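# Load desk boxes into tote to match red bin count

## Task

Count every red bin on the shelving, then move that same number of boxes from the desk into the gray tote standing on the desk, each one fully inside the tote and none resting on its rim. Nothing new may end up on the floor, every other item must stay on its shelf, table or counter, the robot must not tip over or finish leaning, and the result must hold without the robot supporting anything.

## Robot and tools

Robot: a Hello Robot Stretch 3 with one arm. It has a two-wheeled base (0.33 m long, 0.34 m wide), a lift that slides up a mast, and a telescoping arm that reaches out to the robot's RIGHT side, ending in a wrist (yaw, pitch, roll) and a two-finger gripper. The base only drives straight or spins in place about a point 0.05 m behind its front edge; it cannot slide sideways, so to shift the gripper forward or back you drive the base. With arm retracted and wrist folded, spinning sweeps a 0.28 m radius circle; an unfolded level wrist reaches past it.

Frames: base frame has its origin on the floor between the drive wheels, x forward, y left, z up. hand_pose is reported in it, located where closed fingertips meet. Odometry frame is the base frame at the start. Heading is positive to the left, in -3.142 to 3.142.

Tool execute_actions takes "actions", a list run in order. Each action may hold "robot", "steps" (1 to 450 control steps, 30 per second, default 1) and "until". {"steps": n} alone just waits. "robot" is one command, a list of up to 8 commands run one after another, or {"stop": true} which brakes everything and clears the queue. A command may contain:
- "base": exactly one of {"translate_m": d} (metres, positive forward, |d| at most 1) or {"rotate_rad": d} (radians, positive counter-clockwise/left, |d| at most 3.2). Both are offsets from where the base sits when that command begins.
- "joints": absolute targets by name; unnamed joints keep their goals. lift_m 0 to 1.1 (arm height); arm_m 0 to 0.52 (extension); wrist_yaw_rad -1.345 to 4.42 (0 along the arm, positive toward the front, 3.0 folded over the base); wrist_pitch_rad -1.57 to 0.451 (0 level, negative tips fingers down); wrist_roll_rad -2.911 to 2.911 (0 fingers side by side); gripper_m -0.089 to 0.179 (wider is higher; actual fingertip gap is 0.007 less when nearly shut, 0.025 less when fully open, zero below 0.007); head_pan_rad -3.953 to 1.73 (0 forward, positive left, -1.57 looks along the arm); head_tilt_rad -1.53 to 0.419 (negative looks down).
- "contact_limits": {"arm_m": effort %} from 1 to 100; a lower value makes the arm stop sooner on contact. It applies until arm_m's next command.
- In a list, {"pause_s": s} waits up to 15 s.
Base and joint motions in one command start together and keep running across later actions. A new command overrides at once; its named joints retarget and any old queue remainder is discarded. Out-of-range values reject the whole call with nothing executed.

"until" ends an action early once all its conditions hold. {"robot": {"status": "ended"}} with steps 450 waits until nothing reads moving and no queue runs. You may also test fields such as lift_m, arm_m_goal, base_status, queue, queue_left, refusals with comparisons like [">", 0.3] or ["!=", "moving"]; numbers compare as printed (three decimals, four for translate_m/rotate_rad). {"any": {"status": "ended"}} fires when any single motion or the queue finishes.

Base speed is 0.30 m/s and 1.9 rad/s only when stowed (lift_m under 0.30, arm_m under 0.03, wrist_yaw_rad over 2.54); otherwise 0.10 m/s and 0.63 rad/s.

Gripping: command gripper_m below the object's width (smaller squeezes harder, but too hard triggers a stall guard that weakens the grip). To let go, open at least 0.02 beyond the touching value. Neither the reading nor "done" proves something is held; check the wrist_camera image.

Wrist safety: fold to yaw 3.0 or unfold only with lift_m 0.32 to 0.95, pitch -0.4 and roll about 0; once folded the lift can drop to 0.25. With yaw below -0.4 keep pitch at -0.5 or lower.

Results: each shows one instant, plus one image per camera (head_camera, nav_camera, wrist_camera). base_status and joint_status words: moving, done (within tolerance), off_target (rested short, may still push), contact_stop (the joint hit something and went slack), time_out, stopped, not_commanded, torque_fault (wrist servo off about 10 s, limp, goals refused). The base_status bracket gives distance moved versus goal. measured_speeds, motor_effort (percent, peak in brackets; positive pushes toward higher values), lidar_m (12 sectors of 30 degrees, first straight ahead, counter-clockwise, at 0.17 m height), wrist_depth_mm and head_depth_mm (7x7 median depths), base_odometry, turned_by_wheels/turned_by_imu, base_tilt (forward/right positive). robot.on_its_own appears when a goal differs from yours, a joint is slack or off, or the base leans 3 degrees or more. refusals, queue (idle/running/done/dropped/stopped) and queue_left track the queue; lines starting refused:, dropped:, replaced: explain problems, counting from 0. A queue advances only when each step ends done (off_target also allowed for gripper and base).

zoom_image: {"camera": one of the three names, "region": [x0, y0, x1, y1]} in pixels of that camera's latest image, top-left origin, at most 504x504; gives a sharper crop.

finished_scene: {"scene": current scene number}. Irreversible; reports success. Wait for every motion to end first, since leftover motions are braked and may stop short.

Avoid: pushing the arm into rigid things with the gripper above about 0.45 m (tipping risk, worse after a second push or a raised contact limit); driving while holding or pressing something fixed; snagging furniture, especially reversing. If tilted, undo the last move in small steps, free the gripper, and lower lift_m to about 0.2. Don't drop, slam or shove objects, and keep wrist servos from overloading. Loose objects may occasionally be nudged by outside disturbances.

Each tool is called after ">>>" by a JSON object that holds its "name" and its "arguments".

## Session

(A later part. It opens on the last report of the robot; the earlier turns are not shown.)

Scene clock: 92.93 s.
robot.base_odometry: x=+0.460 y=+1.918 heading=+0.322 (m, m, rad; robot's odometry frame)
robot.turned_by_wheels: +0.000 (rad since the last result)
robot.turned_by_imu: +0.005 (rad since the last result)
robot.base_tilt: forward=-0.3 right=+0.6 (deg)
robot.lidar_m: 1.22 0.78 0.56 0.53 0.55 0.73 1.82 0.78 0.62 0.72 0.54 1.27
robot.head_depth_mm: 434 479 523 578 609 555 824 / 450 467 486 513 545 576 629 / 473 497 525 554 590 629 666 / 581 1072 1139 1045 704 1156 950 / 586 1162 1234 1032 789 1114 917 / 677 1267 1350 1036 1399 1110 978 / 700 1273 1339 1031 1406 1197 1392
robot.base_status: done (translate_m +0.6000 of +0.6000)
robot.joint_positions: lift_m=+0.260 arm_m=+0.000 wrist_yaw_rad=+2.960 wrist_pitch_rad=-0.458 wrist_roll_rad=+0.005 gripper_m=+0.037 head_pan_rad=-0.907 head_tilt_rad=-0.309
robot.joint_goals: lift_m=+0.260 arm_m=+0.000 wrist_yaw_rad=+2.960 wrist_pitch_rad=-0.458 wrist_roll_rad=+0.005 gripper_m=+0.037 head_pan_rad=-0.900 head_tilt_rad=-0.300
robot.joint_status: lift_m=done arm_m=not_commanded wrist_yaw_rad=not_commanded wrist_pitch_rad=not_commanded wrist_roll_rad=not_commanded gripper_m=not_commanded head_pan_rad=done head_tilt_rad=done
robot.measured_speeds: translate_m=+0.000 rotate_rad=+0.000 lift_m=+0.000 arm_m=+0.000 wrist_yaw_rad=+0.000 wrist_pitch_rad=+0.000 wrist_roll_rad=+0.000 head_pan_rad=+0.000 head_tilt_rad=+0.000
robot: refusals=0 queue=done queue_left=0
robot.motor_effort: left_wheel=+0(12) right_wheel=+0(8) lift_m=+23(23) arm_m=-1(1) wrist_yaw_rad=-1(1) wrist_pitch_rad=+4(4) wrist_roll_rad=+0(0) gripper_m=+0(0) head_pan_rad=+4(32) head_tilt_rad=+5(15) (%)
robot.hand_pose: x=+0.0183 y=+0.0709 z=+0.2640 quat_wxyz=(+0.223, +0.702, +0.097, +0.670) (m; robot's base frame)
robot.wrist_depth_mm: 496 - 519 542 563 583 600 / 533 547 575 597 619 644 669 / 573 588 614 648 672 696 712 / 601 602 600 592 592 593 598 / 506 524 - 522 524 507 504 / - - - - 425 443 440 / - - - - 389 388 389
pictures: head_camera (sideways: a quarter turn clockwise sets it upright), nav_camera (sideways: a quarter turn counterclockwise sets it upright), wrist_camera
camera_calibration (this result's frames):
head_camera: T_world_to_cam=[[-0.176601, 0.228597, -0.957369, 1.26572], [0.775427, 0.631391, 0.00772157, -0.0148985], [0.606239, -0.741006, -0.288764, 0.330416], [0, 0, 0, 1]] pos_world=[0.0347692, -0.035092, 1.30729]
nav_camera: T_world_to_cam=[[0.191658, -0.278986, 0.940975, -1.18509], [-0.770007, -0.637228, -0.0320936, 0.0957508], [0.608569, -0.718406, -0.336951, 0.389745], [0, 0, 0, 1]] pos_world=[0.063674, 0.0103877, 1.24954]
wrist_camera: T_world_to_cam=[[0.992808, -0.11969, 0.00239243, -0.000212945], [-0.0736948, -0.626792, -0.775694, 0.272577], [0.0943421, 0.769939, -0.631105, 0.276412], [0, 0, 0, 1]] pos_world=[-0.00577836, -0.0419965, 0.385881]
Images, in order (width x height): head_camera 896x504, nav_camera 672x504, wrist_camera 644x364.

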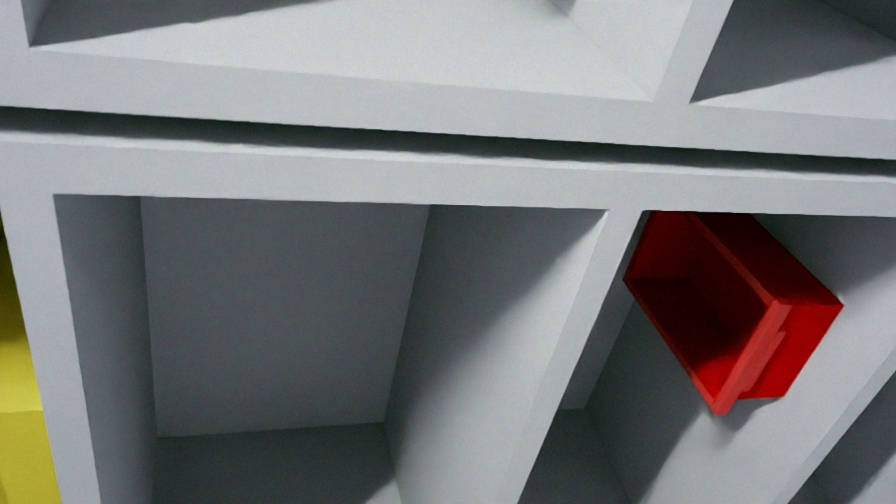

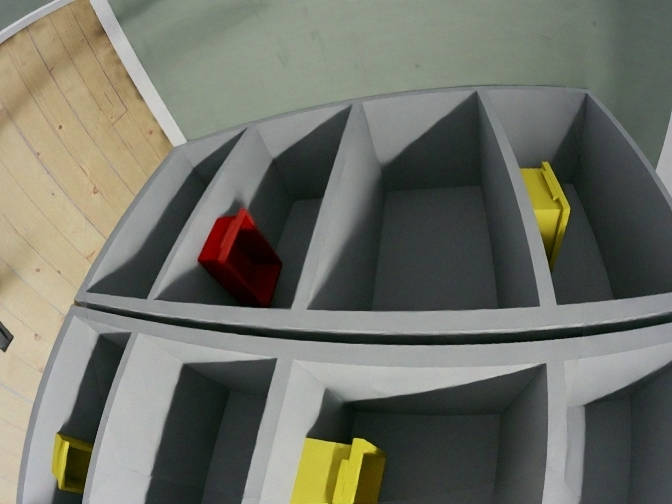

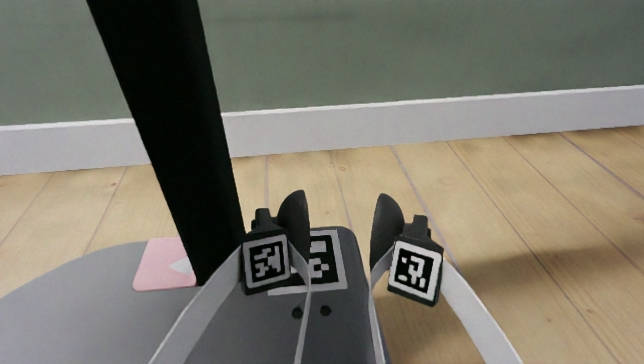

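>>> {"name": "execute_actions", "arguments": {"actions": [{"robot":[{"base":{"translate_m":-1.0},"joints":{"head_pan_rad":-1.57,"head_tilt_rad":-0.5}},{"base":{"translate_m":-1.0}},{"base":{"translate_m":-0.93}}],"steps":450,"until":{"robot":{"status":"ended"}}},{"steps":100,"until":{"robot":{"status":"ended"}}}]}}

Scene clock: 156.67 s.
robot.base_odometry: x=-2.320 y=+0.991 heading=+0.322 (m, m, rad; robot's odometry frame)
robot.turned_by_wheels: +0.000 (rad since the last result)
robot.turned_by_imu: -0.016 (rad since the last result)
robot.base_tilt: forward=-0.3 right=+0.5 (deg)
robot.lidar_m: 1.93 0.59 0.41 0.39 0.40 0.53 0.63 0.65 0.85 2.04 0.74 1.42
robot.head_depth_mm: 1975 1993 2027 2002 1923 1646 1379 / 2923 2910 2966 2654 2068 1653 1373 / 2967 3178 3416 2756 2069 1653 1380 / 2996 3226 3494 2763 2069 1647 1374 / 2995 3261 3462 2753 2057 1642 1377 / 2974 3200 3520 2781 2064 1651 1370 / 2980 3111 3404 2808 1906 1338 1320
robot.base_status: done (translate_m -0.9300 of -0.9300)
robot.joint_positions: lift_m=+0.260 arm_m=+0.000 wrist_yaw_rad=+2.960 wrist_pitch_rad=-0.458 wrist_roll_rad=+0.005 gripper_m=+0.037 head_pan_rad=-1.563 head_tilt_rad=-0.494
robot.joint_goals: lift_m=+0.260 arm_m=+0.000 wrist_yaw_rad=+2.960 wrist_pitch_rad=-0.458 wrist_roll_rad=+0.005 gripper_m=+0.037 head_pan_rad=-1.570 head_tilt_rad=-0.500
robot.joint_status: lift_m=done arm_m=not_commanded wrist_yaw_rad=not_commanded wrist_pitch_rad=not_commanded wrist_roll_rad=not_commanded gripper_m=not_commanded head_pan_rad=done head_tilt_rad=done
robot.measured_speeds: translate_m=+0.000 rotate_rad=+0.000 lift_m=+0.000 arm_m=+0.000 wrist_yaw_rad=+0.000 wrist_pitch_rad=+0.000 wrist_roll_rad=+0.000 head_pan_rad=+0.000 head_tilt_rad=+0.000
robot: refusals=0 queue=done queue_left=0
robot.motor_effort: left_wheel=+3(8) right_wheel=-2(8) lift_m=+24(23) arm_m=-1(1) wrist_yaw_rad=+0(0) wrist_pitch_rad=+4(4) wrist_roll_rad=+0(0) gripper_m=+0(0) head_pan_rad=-4(46) head_tilt_rad=-4(24) (%)
robot.hand_pose: x=+0.0183 y=+0.0709 z=+0.2640 quat_wxyz=(+0.223, +0.702, +0.097, +0.670) (m; robot's base frame)
robot.wrist_depth_mm: 369 - 396 410 433 450 470 / 403 413 434 457 476 501 524 / 441 459 485 508 532 558 577 / 480 497 532 547 572 586 602 / 510 519 - 525 522 508 509 / - - - - 428 441 436 / - - - - 385 386 389
pictures: head_camera (sideways: a quarter turn clockwise sets it upright), nav_camera (sideways: a quarter turn counterclockwise sets it upright), wrist_camera
camera_calibration (this result's frames):
head_camera: T_world_to_cam=[[-0.0019593, 0.459467, -0.888192, 1.17437], [0.999601, 0.0259182, 0.0112026, -0.0207956], [0.0281676, -0.887816, -0.459335, 0.555916], [0, 0, 0, 1]] pos_world=[0.00742943, -0.0454942, 1.29865]
nav_camera: T_world_to_cam=[[-0.0168595, -0.504752, 0.863099, -1.08222], [-0.998901, -0.0292476, -0.0366166, 0.103027], [0.0437259, -0.862769, -0.503705, 0.610185], [0, 0, 0, 1]] pos_world=[0.0579876, -0.0167892, 1.24519]
wrist_camera: T_world_to_cam=[[0.992808, -0.11969, 0.00239216, -0.000212898], [-0.0736952, -0.626792, -0.775694, 0.272577], [0.0943423, 0.769939, -0.631105, 0.276412], [0, 0, 0, 1]] pos_world=[-0.00577832, -0.0419965, 0.385881]
Images, in order (width x height): head_camera 896x504, nav_camera 672x504, wrist_camera 644x364.

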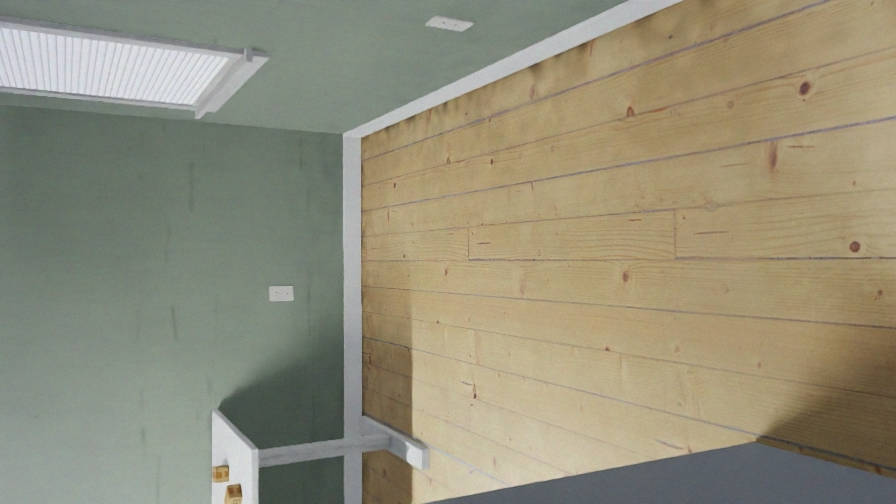

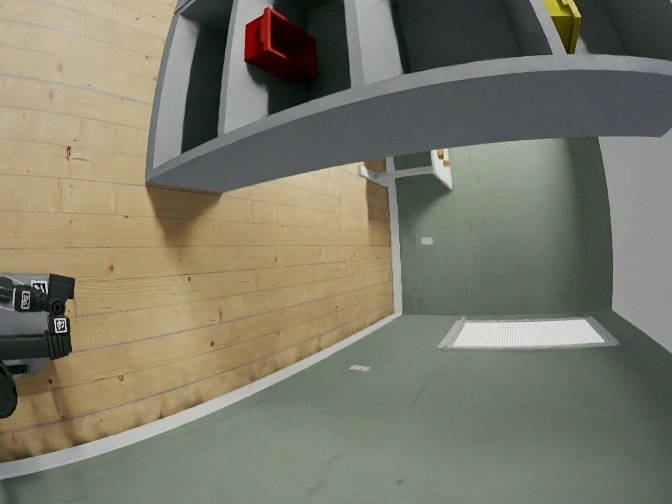

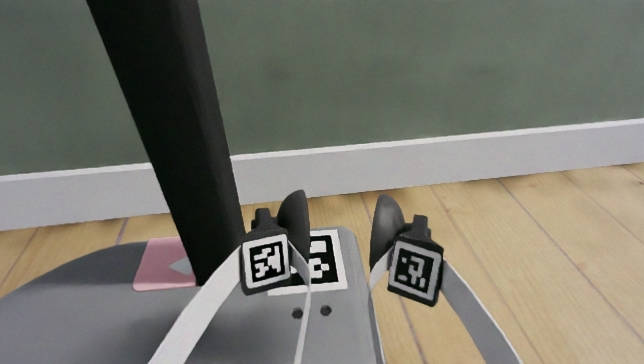

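>>> {"name": "execute_actions", "arguments": {"actions": [{"robot":[{"base":{"rotate_rad":-1.46},"joints":{"head_pan_rad":0.3,"head_tilt_rad":-0.6}},{"base":{"translate_m":1.0}},{"base":{"translate_m":1.0}}],"steps":450,"until":{"robot":{"status":"ended"}}}]}}

Scene clock: 175.23 s.
robot.base_odometry: x=-1.481 y=-0.825 heading=-1.138 (m, m, rad; robot's odometry frame)
robot.turned_by_wheels: -1.460 (rad since the last result)
robot.turned_by_imu: -1.442 (rad since the last result)
robot.base_tilt: forward=-0.4 right=+0.5 (deg)
robot.lidar_m: 1.39 1.14 1.54 2.76 1.21 0.95 2.36 1.03 0.79 0.78 0.82 1.20
robot.head_depth_mm: 1161 1260 1370 1531 1700 1508 1292 / 1201 1309 1443 1590 1755 1525 1292 / 1246 1359 1501 1678 1800 1514 1285 / 1290 1432 1524 1772 1834 1513 1291 / 1344 1479 1403 1828 1731 1519 1290 / 1408 1556 1392 1116 1767 1476 1296 / 1458 1629 1411 1030 1840 1516 1295
robot.base_status: done (translate_m +1.0000 of +1.0000)
robot.joint_positions: lift_m=+0.260 arm_m=+0.000 wrist_yaw_rad=+2.960 wrist_pitch_rad=-0.458 wrist_roll_rad=+0.005 gripper_m=+0.037 head_pan_rad=+0.293 head_tilt_rad=-0.594
robot.joint_goals: lift_m=+0.260 arm_m=+0.000 wrist_yaw_rad=+2.960 wrist_pitch_rad=-0.458 wrist_roll_rad=+0.005 gripper_m=+0.037 head_pan_rad=+0.300 head_tilt_rad=-0.600
robot.joint_status: lift_m=done arm_m=not_commanded wrist_yaw_rad=not_commanded wrist_pitch_rad=not_commanded wrist_roll_rad=not_commanded gripper_m=not_commanded head_pan_rad=done head_tilt_rad=done
robot.measured_speeds: translate_m=+0.000 rotate_rad=+0.000 lift_m=+0.000 arm_m=+0.000 wrist_yaw_rad=+0.000 wrist_pitch_rad=+0.000 wrist_roll_rad=+0.000 head_pan_rad=+0.000 head_tilt_rad=+0.000
robot: refusals=0 queue=done queue_left=0
robot.motor_effort: left_wheel=+1(15) right_wheel=-1(9) lift_m=+24(24) arm_m=-1(1) wrist_yaw_rad=-1(0) wrist_pitch_rad=+4(4) wrist_roll_rad=+0(0) gripper_m=+0(0) head_pan_rad=+5(51) head_tilt_rad=-4(20) (%)
robot.hand_pose: x=+0.0183 y=+0.0709 z=+0.2640 quat_wxyz=(+0.223, +0.702, +0.097, +0.670) (m; robot's base frame)
robot.wrist_depth_mm: - - - - - - - / 934 912 948 947 925 941 927 / 728 725 734 733 741 741 738 / 603 595 599 602 604 597 602 / 507 524 - 522 523 507 506 / - - - - 427 438 437 / - - - - 388 389 388
pictures: head_camera (sideways: a quarter turn clockwise sets it upright), nav_camera (sideways: a quarter turn counterclockwise sets it upright), wrist_camera
camera_calibration (this result's frames):
head_camera: T_world_to_cam=[[-0.523111, -0.156033, -0.837859, 1.11191], [-0.304786, 0.952333, 0.0129398, -0.0150989], [0.795902, 0.262137, -0.545733, 0.663648], [0, 0, 0, 1]] pos_world=[0.0488513, 0.013907, 1.29399]
nav_camera: T_world_to_cam=[[0.569245, 0.149918, 0.808384, -1.01445], [0.305339, -0.951463, -0.0385598, 0.0975963], [0.763366, 0.268781, -0.587391, 0.714675], [0, 0, 0, 1]] pos_world=[0.00211109, 0.0528525, 1.24362]
wrist_camera: T_world_to_cam=[[0.992808, -0.11969, 0.00239233, -0.000214717], [-0.0736948, -0.626792, -0.775694, 0.272567], [0.0943419, 0.769939, -0.631105, 0.276423], [0, 0, 0, 1]] pos_world=[-0.00577838, -0.0420119, 0.385881]
Images, in order (width x height): head_camera 896x504, nav_camera 672x504, wrist_camera 644x364.

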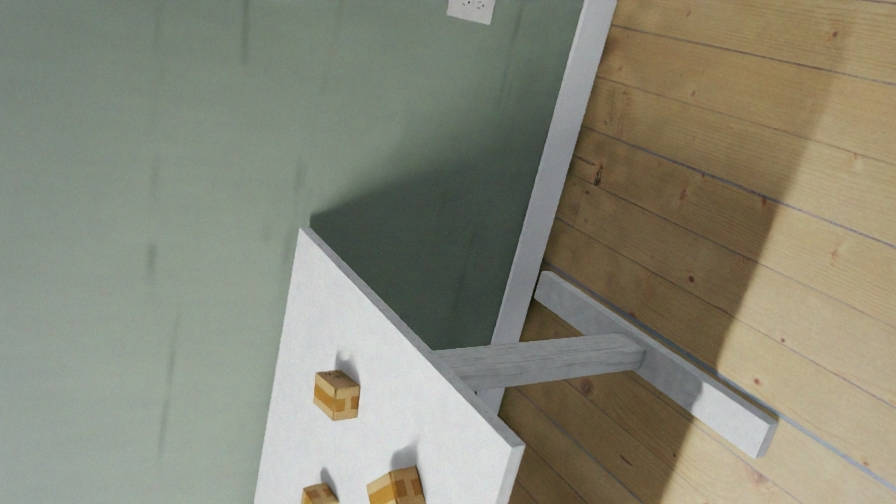

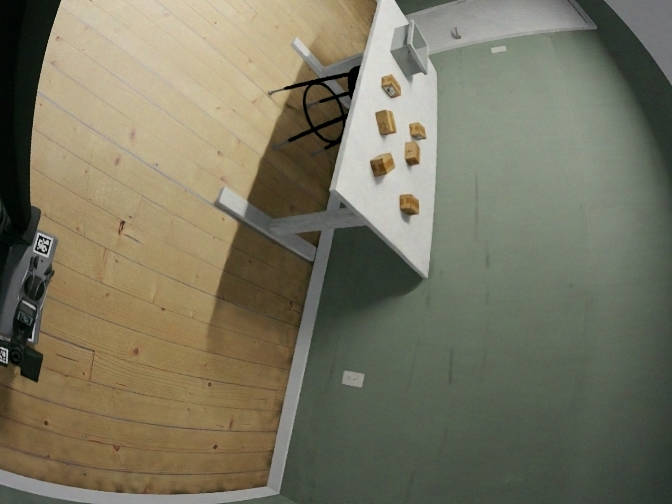

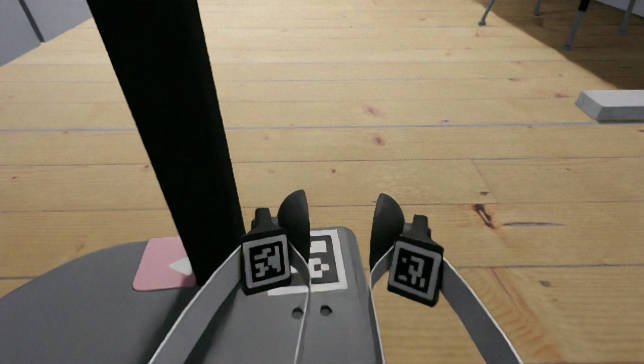

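>>> {"name": "execute_actions", "arguments": {"actions": [{"robot":[{"base":{"translate_m":0.30}},{"base":{"rotate_rad":1.50},"joints":{"head_pan_rad":-1.45,"head_tilt_rad":-0.85}},{"base":{"translate_m":0.75}},{"joints":{"lift_m":0.94,"wrist_pitch_rad":-0.4,"wrist_roll_rad":0}}],"steps":450,"until":{"robot":{"status":"ended"}}},{"steps":200,"until":{"robot":{"status":"ended"}}}]}}

Scene clock: 207.93 s.
robot.base_odometry: x=-0.654 y=-0.832 heading=+0.362 (m, m, rad; robot's odometry frame)
robot.turned_by_wheels: +1.500 (rad since the last result)
robot.turned_by_imu: +1.510 (rad since the last result)
robot.base_tilt: forward=-0.4 right=+0.6 (deg)
robot.lidar_m: 2.77 1.72 1.26 1.21 1.26 1.61 1.55 1.54 1.13 0.65 0.63 0.71
robot.head_depth_mm: 953 1045 907 774 - 1243 1167 / 969 1057 848 775 - - - / 982 1078 904 774 - - - / 1002 1084 908 779 - 1284 1187 / 1015 1093 860 693 668 1293 1166 / 1035 1112 888 763 654 1297 1168 / 1056 1122 884 762 656 1295 1176
robot.base_status: done (translate_m +0.7500 of +0.7500)
robot.joint_positions: lift_m=+0.940 arm_m=+0.000 wrist_yaw_rad=+2.960 wrist_pitch_rad=-0.418 wrist_roll_rad=+0.005 gripper_m=+0.037 head_pan_rad=-1.443 head_tilt_rad=-0.840
robot.joint_goals: lift_m=+0.940 arm_m=+0.000 wrist_yaw_rad=+2.960 wrist_pitch_rad=-0.400 wrist_roll_rad=+0.000 gripper_m=+0.037 head_pan_rad=-1.450 head_tilt_rad=-0.850
robot.joint_status: lift_m=done arm_m=not_commanded wrist_yaw_rad=not_commanded wrist_pitch_rad=done wrist_roll_rad=done gripper_m=not_commanded head_pan_rad=done head_tilt_rad=done
robot.measured_speeds: translate_m=+0.000 rotate_rad=+0.000 lift_m=+0.000 arm_m=+0.000 wrist_yaw_rad=+0.000 wrist_pitch_rad=+0.000 wrist_roll_rad=+0.000 head_pan_rad=+0.000 head_tilt_rad=+0.000
robot: refusals=0 queue=done queue_left=0
robot.motor_effort: left_wheel=-2(10) right_wheel=+3(13) lift_m=+31(33) arm_m=-1(1) wrist_yaw_rad=-1(0) wrist_pitch_rad=+5(6) wrist_roll_rad=-4(4) gripper_m=+0(0) head_pan_rad=-4(50) head_tilt_rad=-7(30) (%)
robot.hand_pose: x=+0.0192 y=+0.0760 z=+0.9526 quat_wxyz=(+0.209, +0.704, +0.083, +0.674) (m; robot's base frame)
robot.wrist_depth_mm: - - - - - - - / - - - - - - - / - - - - - - - / - - - - - - - / - - - - - - - / - - - - - - - / - - - - - - -
pictures: head_camera (sideways: a quarter turn clockwise sets it upright), nav_camera (sideways: a quarter turn counterclockwise sets it upright), wrist_camera
camera_calibration (this result's frames):
head_camera: T_world_to_cam=[[-0.0916074, 0.727772, -0.679673, 0.903092], [0.989992, 0.140143, 0.0166285, -0.0277945], [0.107353, -0.671348, -0.733326, 0.911869], [0, 0, 0, 1]] pos_world=[0.012354, -0.041169, 1.28297]
nav_camera: T_world_to_cam=[[0.0769017, -0.763882, 0.640758, -0.792982], [-0.990021, -0.134619, -0.0416669, 0.10953], [0.118087, -0.63116, -0.766611, 0.951718], [0, 0, 0, 1]] pos_world=[0.0570338, 0.00968659, 1.24227]
wrist_camera: T_world_to_cam=[[0.992786, -0.119801, 0.00485573, -0.00451616], [-0.0679545, -0.595578, -0.800418, 0.831089], [0.098783, 0.794314, -0.599423, 0.674836], [0, 0, 0, 1]] pos_world=[-0.00570245, -0.0415942, 1.06975]
Images, in order (width x height): head_camera 896x504, nav_camera 672x504, wrist_camera 644x364.

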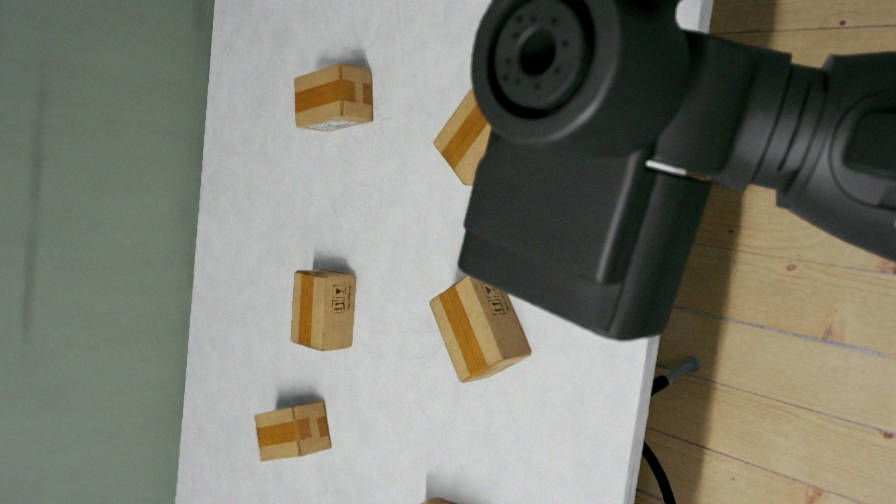

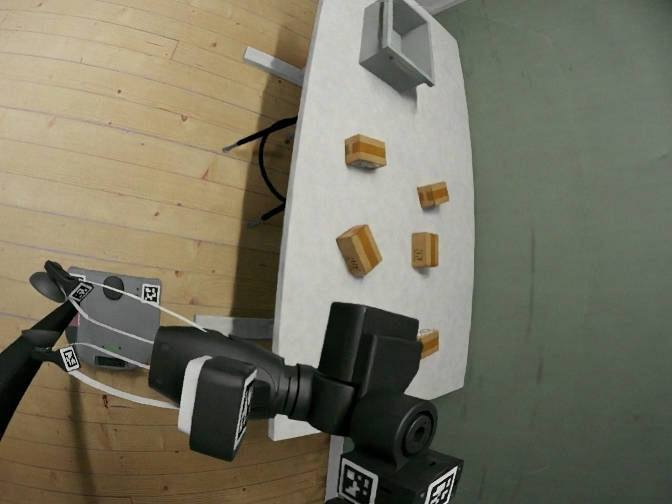

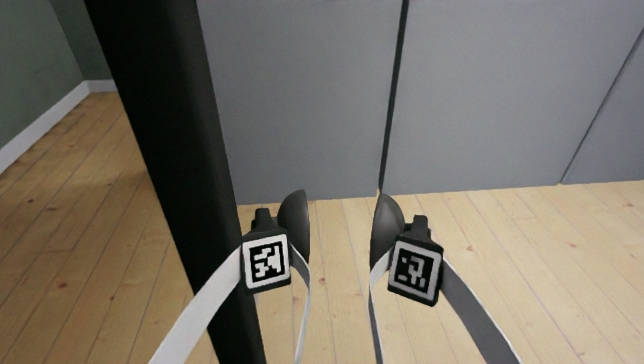

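>>> {"name": "execute_actions", "arguments": {"actions": [{"robot":[{"joints":{"wrist_yaw_rad":0.0,"gripper_m":0.12}},{"joints":{"lift_m":1.02,"wrist_pitch_rad":-1.57}}],"steps":450,"until":{"robot":{"status":"ended"}}}]}}

Scene clock: 217.40 s.
robot.base_odometry: x=-0.654 y=-0.832 heading=+0.362 (m, m, rad; robot's odometry frame)
robot.turned_by_wheels: +0.000 (rad since the last result)
robot.turned_by_imu: +0.001 (rad since the last result)
robot.base_tilt: forward=-0.4 right=+0.5 (deg)
robot.lidar_m: 2.78 1.71 1.26 1.22 1.26 1.61 1.55 1.54 1.13 0.65 0.63 0.71
robot.head_depth_mm: 956 1041 - - - - - / 968 1064 879 - - - - / 979 1078 904 756 638 - 1149 / 996 1088 907 759 651 1284 1154 / 1015 1087 864 691 652 1282 1189 / 1029 1119 886 761 654 1294 1169 / 1046 1123 888 759 657 1286 1170
robot.base_status: done (translate_m +0.7500 of +0.7500)
robot.joint_positions: lift_m=+1.020 arm_m=+0.000 wrist_yaw_rad=+0.003 wrist_pitch_rad=-1.548 wrist_roll_rad=+0.005 gripper_m=+0.120 head_pan_rad=-1.443 head_tilt_rad=-0.840
robot.joint_goals: lift_m=+1.020 arm_m=+0.000 wrist_yaw_rad=+0.000 wrist_pitch_rad=-1.570 wrist_roll_rad=+0.000 gripper_m=+0.120 head_pan_rad=-1.450 head_tilt_rad=-0.850
robot.joint_status: lift_m=done arm_m=not_commanded wrist_yaw_rad=done wrist_pitch_rad=done wrist_roll_rad=done gripper_m=done head_pan_rad=done head_tilt_rad=done
robot.measured_speeds: translate_m=+0.000 rotate_rad=+0.000 lift_m=+0.000 arm_m=+0.000 wrist_yaw_rad=+0.000 wrist_pitch_rad=+0.000 wrist_roll_rad=+0.000 head_pan_rad=+0.000 head_tilt_rad=+0.000
robot: refusals=0 queue=done queue_left=0
robot.motor_effort: left_wheel=-2(2) right_wheel=+3(3) lift_m=+31(33) arm_m=-1(2) wrist_yaw_rad=-3(4) wrist_pitch_rad=-1(5) wrist_roll_rad=-3(3) gripper_m=+0(80) head_pan_rad=-4(3) head_tilt_rad=-7(6) (%)
robot.hand_pose: x=-0.0217 y=-0.1265 z=+0.9018 quat_wxyz=(+0.505, +0.494, -0.506, -0.495) (m; robot's base frame)
robot.wrist_depth_mm: - - - 976 945 948 940 / - - - - - 975 945 / - - - - - - - / - - - - - - - / - - - - - - - / - - - - - - - / - - - - - - -
pictures: head_camera (sideways: a quarter turn clockwise sets it upright), nav_camera (sideways: a quarter turn counterclockwise sets it upright), wrist_camera
camera_calibration (this result's frames):
head_camera: T_world_to_cam=[[-0.0916074, 0.727772, -0.679673, 0.903092], [0.989992, 0.140143, 0.0166285, -0.0277945], [0.107353, -0.671348, -0.733326, 0.911869], [0, 0, 0, 1]] pos_world=[0.012354, -0.041169, 1.28297]
nav_camera: T_world_to_cam=[[0.0769017, -0.763882, 0.640758, -0.792982], [-0.990021, -0.134619, -0.0416669, 0.10953], [0.118087, -0.63116, -0.766611, 0.951718], [0, 0, 0, 1]] pos_world=[0.0570338, 0.00968659, 1.24227]
wrist_camera: T_world_to_cam=[[-0.998078, -0.0325135, -0.0527505, 0.0319001], [-0.0424438, 0.978941, 0.199683, -0.0351501], [0.0451472, 0.201538, -0.97844, 1.07496], [0, 0, 0, 1]] pos_world=[-0.0181846, -0.181199, 1.06049]
Images, in order (width x height): head_camera 896x504, nav_camera 672x504, wrist_camera 644x364.

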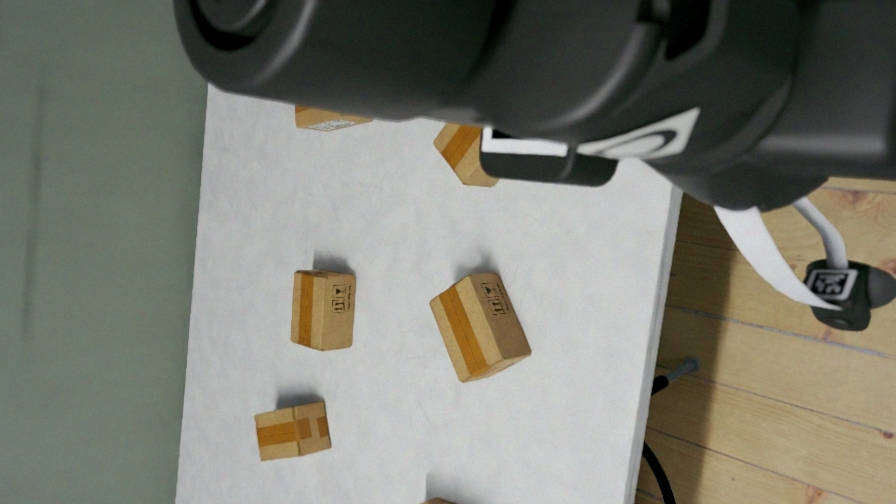

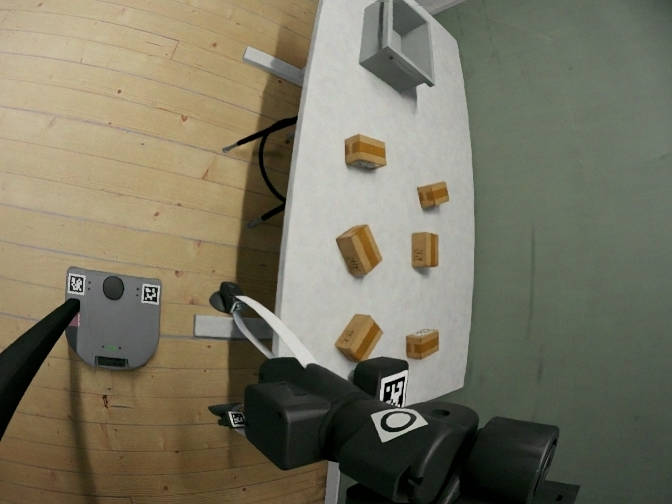

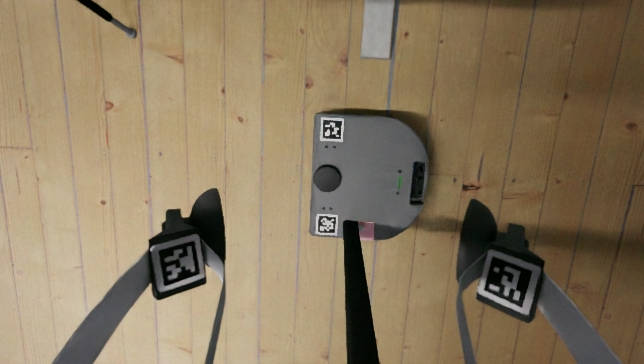

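>>> {"name": "execute_actions", "arguments": {"actions": [{"robot":{"joints":{"arm_m":0.37}},"steps":450,"until":{"robot":{"status":"ended"}}}]}}

Scene clock: 239.33 s.
robot.base_odometry: x=-0.654 y=-0.832 heading=+0.362 (m, m, rad; robot's odometry frame)
robot.turned_by_wheels: +0.000 (rad since the last result)
robot.turned_by_imu: +0.001 (rad since the last result)
robot.base_tilt: forward=-0.4 right=+0.5 (deg)
robot.lidar_m: 2.77 1.71 1.26 1.21 1.26 1.60 1.55 1.55 1.13 0.65 0.63 0.71
robot.head_depth_mm: 970 1050 927 757 652 605 1165 / 953 - 848 757 651 1228 1151 / 983 1077 906 756 652 1248 1154 / 996 1084 903 759 653 1268 1165 / 1011 1091 856 692 654 1292 1165 / 1029 1115 884 760 652 1292 1171 / 1047 1127 882 763 655 1289 1174
robot.base_status: done (translate_m +0.7500 of +0.7500)
robot.joint_positions: lift_m=+1.020 arm_m=+0.370 wrist_yaw_rad=+0.001 wrist_pitch_rad=-1.549 wrist_roll_rad=+0.005 gripper_m=+0.120 head_pan_rad=-1.443 head_tilt_rad=-0.840
robot.joint_goals: lift_m=+1.020 arm_m=+0.370 wrist_yaw_rad=+0.000 wrist_pitch_rad=-1.570 wrist_roll_rad=+0.000 gripper_m=+0.120 head_pan_rad=-1.450 head_tilt_rad=-0.850
robot.joint_status: lift_m=done arm_m=done wrist_yaw_rad=done wrist_pitch_rad=done wrist_roll_rad=done gripper_m=done head_pan_rad=done head_tilt_rad=done
robot.measured_speeds: translate_m=+0.000 rotate_rad=+0.000 lift_m=+0.000 arm_m=+0.000 wrist_yaw_rad=+0.000 wrist_pitch_rad=+0.000 wrist_roll_rad=+0.000 head_pan_rad=+0.000 head_tilt_rad=+0.000
robot: refusals=0 queue=done queue_left=0
robot.motor_effort: left_wheel=-2(2) right_wheel=+3(3) lift_m=+31(31) arm_m=+5(6) wrist_yaw_rad=-2(3) wrist_pitch_rad=-1(1) wrist_roll_rad=-3(3) gripper_m=+0(0) head_pan_rad=-4(3) head_tilt_rad=-7(6) (%)
robot.hand_pose: x=-0.0216 y=-0.4961 z=+0.9018 quat_wxyz=(+0.504, +0.494, -0.506, -0.496) (m; robot's base frame)
robot.wrist_depth_mm: 329 325 320 315 312 305 307 / 338 336 331 327 321 317 948 / 347 347 338 333 331 326 - / 362 306 349 298 338 338 - / 373 318 362 356 352 347 - / 388 384 376 370 364 - - / - - - 383 378 373 -
pictures: head_camera (sideways: a quarter turn clockwise sets it upright), nav_camera (sideways: a quarter turn counterclockwise sets it upright), wrist_camera
camera_calibration (this result's frames):
head_camera: T_world_to_cam=[[-0.0915983, 0.727776, -0.67967, 0.903088], [0.989993, 0.140131, 0.0166285, -0.0277946], [0.107344, -0.671346, -0.733329, 0.911872], [0, 0, 0, 1]] pos_world=[0.0123534, -0.041169, 1.28297]
nav_camera: T_world_to_cam=[[0.0768922, -0.763885, 0.640755, -0.792978], [-0.990023, -0.134606, -0.041667, 0.10953], [0.118078, -0.631158, -0.766614, 0.951721], [0, 0, 0, 1]] pos_world=[0.0570339, 0.00968616, 1.24227]
wrist_camera: T_world_to_cam=[[-0.998135, -0.0306488, -0.0527888, 0.0208757], [-0.0406808, 0.97876, 0.200934, 0.32547], [0.0455091, 0.202707, -0.978181, 1.14982], [0, 0, 0, 1]] pos_world=[-0.0182504, -0.550994, 1.06044]
Images, in order (width x height): head_camera 896x504, nav_camera 672x504, wrist_camera 644x364.

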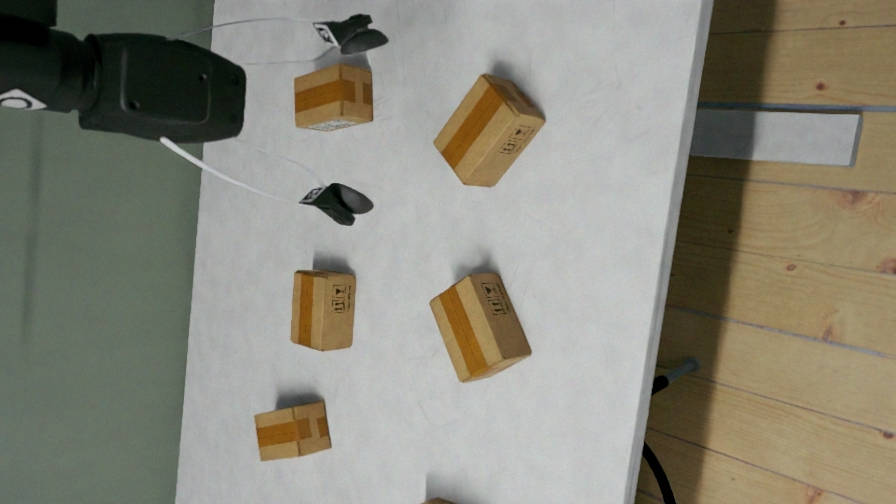

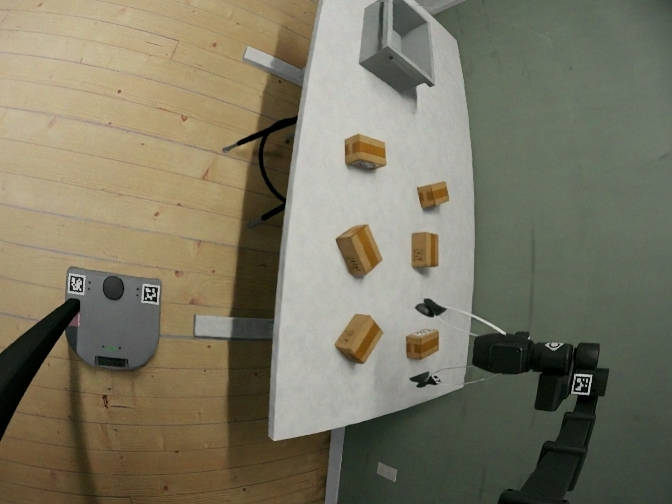

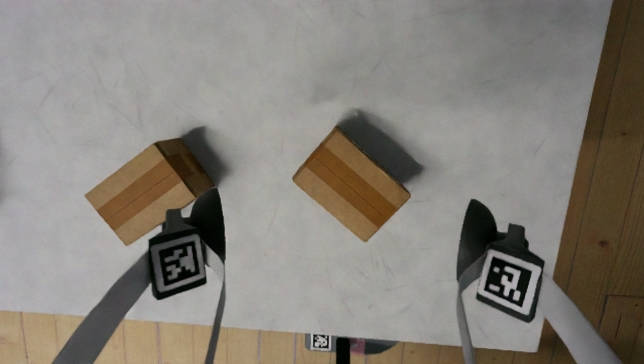

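>>> {"name": "execute_actions", "arguments": {"actions": [{"robot":{"base":{"translate_m":-0.009},"joints":{"arm_m":0.361,"wrist_roll_rad":0.84,"lift_m":0.95}},"steps":450,"until":{"robot":{"status":"ended"}}}]}}

Scene clock: 253.10 s.
robot.base_odometry: x=-0.662 y=-0.835 heading=+0.362 (m, m, rad; robot's odometry frame)
robot.turned_by_wheels: +0.000 (rad since the last result)
robot.turned_by_imu: +0.001 (rad since the last result)
robot.base_tilt: forward=-0.4 right=+0.5 (deg)
robot.lidar_m: 2.78 1.72 1.26 1.21 1.26 1.60 1.54 1.55 1.13 0.65 0.64 0.72
robot.head_depth_mm: - - 905 755 650 605 1168 / 971 - 828 758 650 1233 1152 / 981 1080 903 746 652 1242 1155 / 996 1090 906 757 655 1270 1168 / 1015 1091 849 696 655 1290 1171 / 1034 1113 892 762 654 1290 1165 / 1045 1129 884 762 654 1285 1173
robot.base_status: done (translate_m -0.0090 of -0.0090)
robot.joint_positions: lift_m=+0.950 arm_m=+0.361 wrist_yaw_rad=+0.001 wrist_pitch_rad=-1.549 wrist_roll_rad=+0.834 gripper_m=+0.120 head_pan_rad=-1.443 head_tilt_rad=-0.840
robot.joint_goals: lift_m=+0.950 arm_m=+0.361 wrist_yaw_rad=+0.000 wrist_pitch_rad=-1.570 wrist_roll_rad=+0.840 gripper_m=+0.120 head_pan_rad=-1.450 head_tilt_rad=-0.850
robot.joint_status: lift_m=done arm_m=done wrist_yaw_rad=done wrist_pitch_rad=done wrist_roll_rad=done gripper_m=done head_pan_rad=done head_tilt_rad=done
robot.measured_speeds: translate_m=+0.000 rotate_rad=+0.000 lift_m=+0.000 arm_m=+0.000 wrist_yaw_rad=+0.000 wrist_pitch_rad=+0.000 wrist_roll_rad=+0.000 head_pan_rad=+0.000 head_tilt_rad=+0.000
robot: refusals=0 queue=done queue_left=0
robot.motor_effort: left_wheel=-2(7) right_wheel=+3(5) lift_m=+23(31) arm_m=-4(7) wrist_yaw_rad=-1(1) wrist_pitch_rad=-1(1) wrist_roll_rad=+4(6) gripper_m=+0(0) head_pan_rad=-3(3) head_tilt_rad=-6(7) (%)
robot.hand_pose: x=-0.0217 y=-0.4875 z=+0.8322 quat_wxyz=(+0.258, +0.252, -0.666, -0.653) (m; robot's base frame)
robot.wrist_depth_mm: 261 258 255 253 249 244 244 / 270 266 262 260 255 253 249 / 279 274 269 266 262 260 256 / 287 284 279 225 268 269 264 / 299 294 287 232 278 273 272 / 307 303 298 295 290 - - / 320 310 284 305 299 - -
pictures: head_camera (sideways: a quarter turn clockwise sets it upright), nav_camera (sideways: a quarter turn counterclockwise sets it upright), wrist_camera
camera_calibration (this result's frames):
head_camera: T_world_to_cam=[[-0.0915982, 0.727776, -0.679671, 0.903088], [0.989993, 0.14013, 0.0166285, -0.0277946], [0.107344, -0.671346, -0.733329, 0.911872], [0, 0, 0, 1]] pos_world=[0.0123534, -0.041169, 1.28297]
nav_camera: T_world_to_cam=[[0.0768921, -0.763885, 0.640755, -0.792978], [-0.990023, -0.134606, -0.041667, 0.10953], [0.118078, -0.631158, -0.766614, 0.951721], [0, 0, 0, 1]] pos_world=[0.0570339, 0.00968615, 1.24227]
wrist_camera: T_world_to_cam=[[-0.696206, 0.714567, -0.0684863, 0.400351], [0.690855, 0.692891, 0.206449, 0.202951], [0.194975, 0.0964172, -0.976058, 1.0296], [0, 0, 0, 1]] pos_world=[-0.0622291, -0.525971, 0.990466]
Images, in order (width x height): head_camera 896x504, nav_camera 672x504, wrist_camera 644x364.

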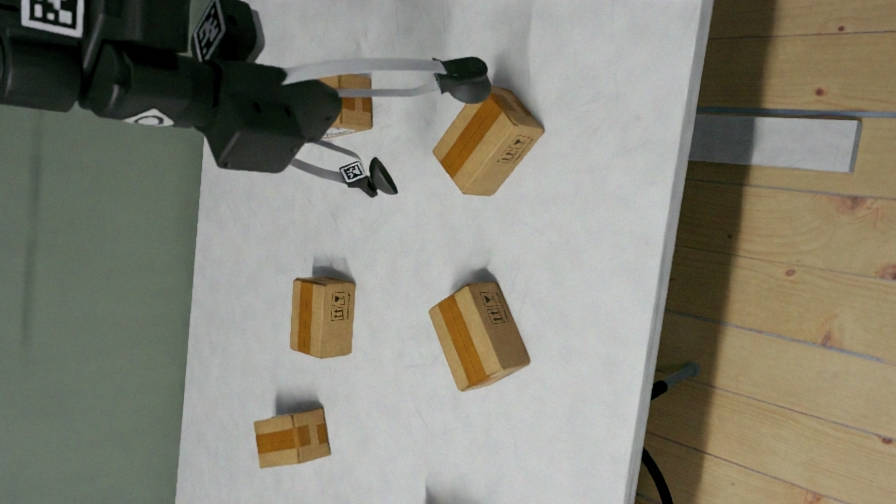

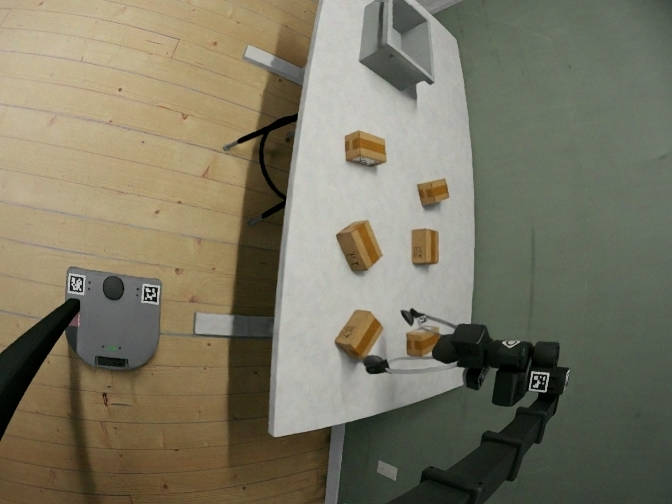

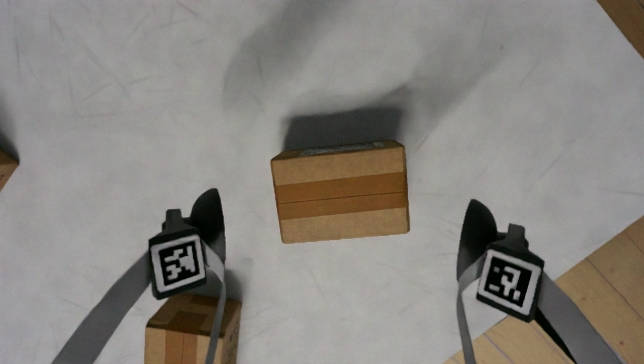

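>>> {"name": "execute_actions", "arguments": {"actions": [{"robot":[{"joints":{"wrist_roll_rad":-0.86}},{"joints":{"lift_m":0.87}}],"steps":450,"until":{"robot":{"status":"ended"}}}]}}

Scene clock: 263.30 s.
robot.base_odometry: x=-0.662 y=-0.835 heading=+0.362 (m, m, rad; robot's odometry frame)
robot.turned_by_wheels: +0.000 (rad since the last result)
robot.turned_by_imu: +0.001 (rad since the last result)
robot.base_tilt: forward=-0.4 right=+0.5 (deg)
robot.lidar_m: 2.78 1.71 1.26 1.21 1.26 1.59 1.54 1.55 1.13 0.65 0.64 0.72
robot.head_depth_mm: 939 - 877 753 652 605 1160 / 970 - - 706 650 1229 1151 / 980 1076 877 742 653 1243 1158 / 997 1086 905 758 654 1263 1172 / 1012 1093 851 694 652 1286 1168 / 1031 1110 888 762 655 1287 1170 / 1044 1128 883 765 656 1295 1165
robot.base_status: done (translate_m -0.0090 of -0.0090)
robot.joint_positions: lift_m=+0.870 arm_m=+0.361 wrist_yaw_rad=+0.001 wrist_pitch_rad=-1.549 wrist_roll_rad=-0.854 gripper_m=+0.120 head_pan_rad=-1.443 head_tilt_rad=-0.840
robot.joint_goals: lift_m=+0.870 arm_m=+0.361 wrist_yaw_rad=+0.000 wrist_pitch_rad=-1.570 wrist_roll_rad=-0.860 gripper_m=+0.120 head_pan_rad=-1.450 head_tilt_rad=-0.850
robot.joint_status: lift_m=done arm_m=done wrist_yaw_rad=done wrist_pitch_rad=done wrist_roll_rad=done gripper_m=done head_pan_rad=done head_tilt_rad=done
robot.measured_speeds: translate_m=+0.000 rotate_rad=+0.000 lift_m=+0.000 arm_m=+0.000 wrist_yaw_rad=+0.000 wrist_pitch_rad=+0.000 wrist_roll_rad=+0.000 head_pan_rad=+0.000 head_tilt_rad=+0.000
robot: refusals=0 queue=done queue_left=0
robot.motor_effort: left_wheel=-2(1) right_wheel=+3(3) lift_m=+23(22) arm_m=-5(5) wrist_yaw_rad=-1(2) wrist_pitch_rad=-1(1) wrist_roll_rad=-5(5) gripper_m=+0(0) head_pan_rad=-5(4) head_tilt_rad=-7(5) (%)
robot.hand_pose: x=-0.0215 y=-0.4878 z=+0.7522 quat_wxyz=(+0.669, +0.655, -0.250, -0.246) (m; robot's base frame)
robot.wrist_depth_mm: 184 181 179 177 175 172 171 / 189 187 184 183 180 177 176 / 196 193 191 186 184 183 181 / 202 200 197 143 144 190 186 / 210 205 203 148 195 194 192 / 218 215 211 153 201 - 199 / - 222 219 215 212 209 206
pictures: head_camera (sideways: a quarter turn clockwise sets it upright), nav_camera (sideways: a quarter turn counterclockwise sets it upright), wrist_camera
camera_calibration (this result's frames):
head_camera: T_world_to_cam=[[-0.0915983, 0.727776, -0.679671, 0.903088], [0.989993, 0.140131, 0.0166285, -0.0277946], [0.107344, -0.671346, -0.733329, 0.911872], [0, 0, 0, 1]] pos_world=[0.0123534, -0.041169, 1.28297]
nav_camera: T_world_to_cam=[[0.0768922, -0.763885, 0.640755, -0.792978], [-0.990023, -0.134606, -0.041667, 0.10953], [0.118078, -0.631158, -0.766614, 0.951721], [0, 0, 0, 1]] pos_world=[0.0570339, 0.00968615, 1.24227]
wrist_camera: T_world_to_cam=[[-0.630309, -0.775432, -0.0376331, -0.353409], [-0.763743, 0.61065, 0.209292, 0.146008], [-0.139311, 0.160661, -0.977129, 0.97647], [0, 0, 0, 1]] pos_world=[0.0247889, -0.520084, 0.910279]
Images, in order (width x height): head_camera 896x504, nav_camera 672x504, wrist_camera 644x364.

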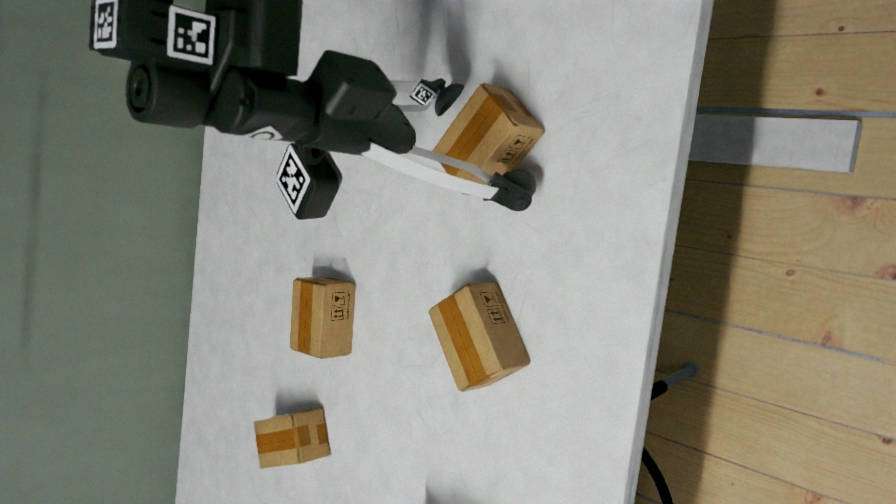

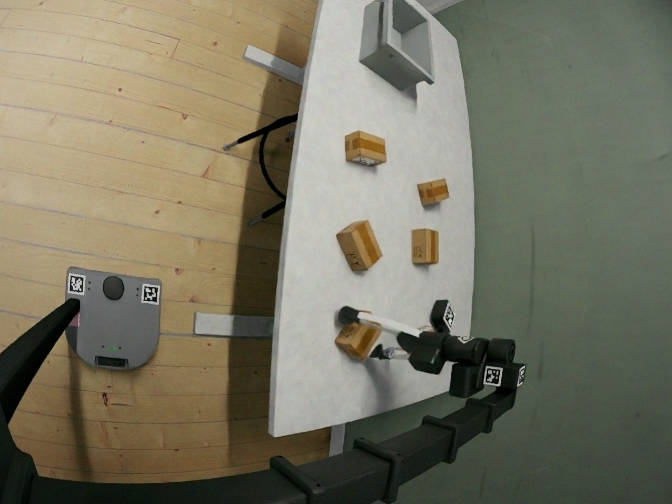

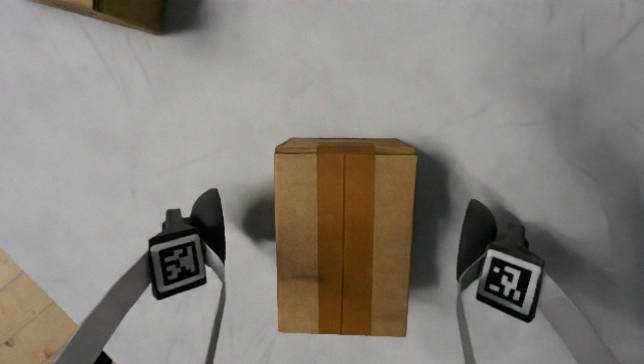

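>>> {"name": "execute_actions", "arguments": {"actions": [{"robot":[{"joints":{"gripper_m":0.02}},{"joints":{"lift_m":1.04,"head_pan_rad":-1.0,"head_tilt_rad":-0.8}}],"steps":450,"until":{"robot":{"status":"ended"}}}]}}

Scene clock: 270.70 s.
robot.base_odometry: x=-0.662 y=-0.835 heading=+0.362 (m, m, rad; robot's odometry frame)
robot.turned_by_wheels: +0.000 (rad since the last result)
robot.turned_by_imu: +0.001 (rad since the last result)
robot.base_tilt: forward=-0.6 right=+0.6 (deg)
robot.lidar_m: 2.78 1.72 1.26 1.21 1.26 1.60 1.54 1.54 1.13 0.65 0.64 0.72
robot.head_depth_mm: 993 1083 952 785 666 582 1163 / 1051 1135 951 785 655 605 1183 / 1113 1184 916 788 667 1276 1178 / 1188 1206 949 776 668 1318 1183 / 1270 1206 955 753 716 1335 1181 / 1359 1217 932 785 1199 1333 1183 / 1433 1062 882 791 1529 1328 1186
robot.base_status: done (translate_m -0.0090 of -0.0090)
robot.joint_positions: lift_m=+1.040 arm_m=+0.361 wrist_yaw_rad=+0.001 wrist_pitch_rad=-1.549 wrist_roll_rad=-0.854 gripper_m=+0.021 head_pan_rad=-1.007 head_tilt_rad=-0.804
robot.joint_goals: lift_m=+1.040 arm_m=+0.361 wrist_yaw_rad=+0.000 wrist_pitch_rad=-1.570 wrist_roll_rad=-0.860 gripper_m=+0.020 head_pan_rad=-1.000 head_tilt_rad=-0.800
robot.joint_status: lift_m=done arm_m=done wrist_yaw_rad=done wrist_pitch_rad=done wrist_roll_rad=done gripper_m=done head_pan_rad=done head_tilt_rad=done
robot.measured_speeds: translate_m=+0.000 rotate_rad=+0.000 lift_m=+0.000 arm_m=+0.000 wrist_yaw_rad=+0.000 wrist_pitch_rad=+0.000 wrist_roll_rad=+0.000 head_pan_rad=+0.000 head_tilt_rad=+0.000
robot: refusals=0 queue=done queue_left=0
robot.motor_effort: left_wheel=-2(2) right_wheel=+2(3) lift_m=+32(33) arm_m=-4(4) wrist_yaw_rad=+0(1) wrist_pitch_rad=-1(1) wrist_roll_rad=-5(5) gripper_m=-15(90) head_pan_rad=+4(36) head_tilt_rad=+2(7) (%)
robot.hand_pose: x=-0.0215 y=-0.4878 z=+0.9218 quat_wxyz=(+0.669, +0.655, -0.250, -0.246) (m; robot's base frame)
robot.wrist_depth_mm: 347 340 294 336 329 324 278 / - 351 348 342 340 334 328 / - 364 359 353 349 347 339 / - - 372 139 139 358 350 / - - 385 144 143 370 - / - - 398 149 148 - - / - - - 155 409 - -
pictures: head_camera (sideways: a quarter turn clockwise sets it upright), nav_camera (sideways: a quarter turn counterclockwise sets it upright), wrist_camera
camera_calibration (this result's frames):
head_camera: T_world_to_cam=[[-0.377181, 0.599955, -0.705541, 0.938543], [0.837818, 0.545711, 0.0161484, -0.026242], [0.39471, -0.585024, -0.708485, 0.877809], [0, 0, 0, 1]] pos_world=[0.0295068, -0.0352242, 1.28452]
nav_camera: T_world_to_cam=[[0.379838, -0.640058, 0.667868, -0.830155], [-0.839697, -0.541477, -0.0413674, 0.108225], [0.388113, -0.545094, -0.743129, 0.919534], [0, 0, 0, 1]] pos_world=[0.0493177, 0.0284869, 1.24224]
wrist_camera: T_world_to_cam=[[-0.630273, -0.775461, -0.0376278, -0.347044], [-0.763771, 0.610616, 0.209289, 0.110491], [-0.139319, 0.160648, -0.97713, 1.14222], [0, 0, 0, 1]] pos_world=[0.0247905, -0.520083, 1.07991]
Images, in order (width x height): head_camera 896x504, nav_camera 672x504, wrist_camera 644x364.

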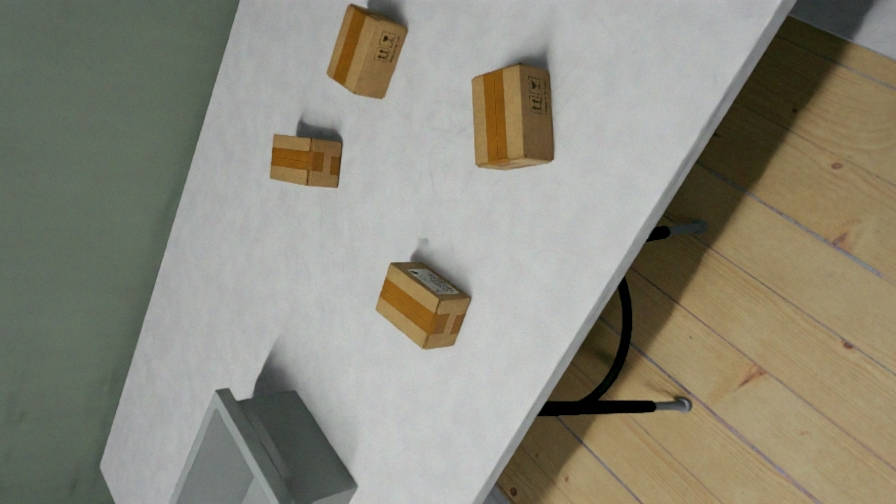

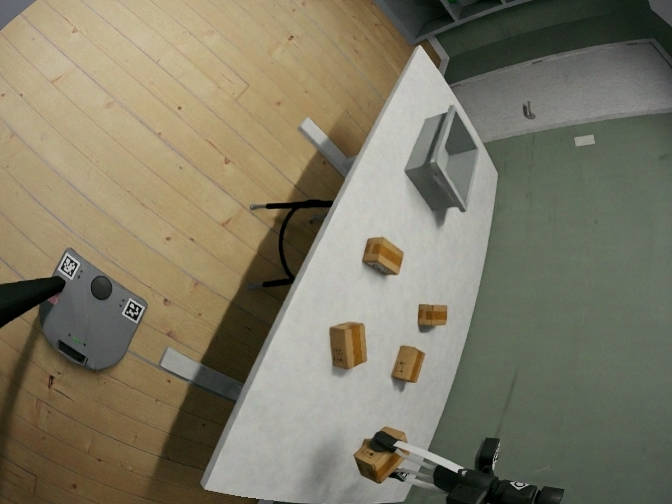

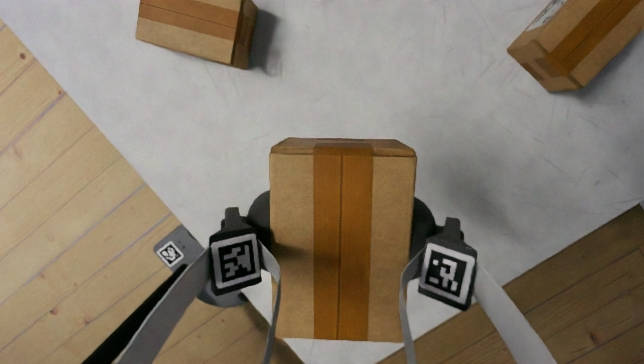

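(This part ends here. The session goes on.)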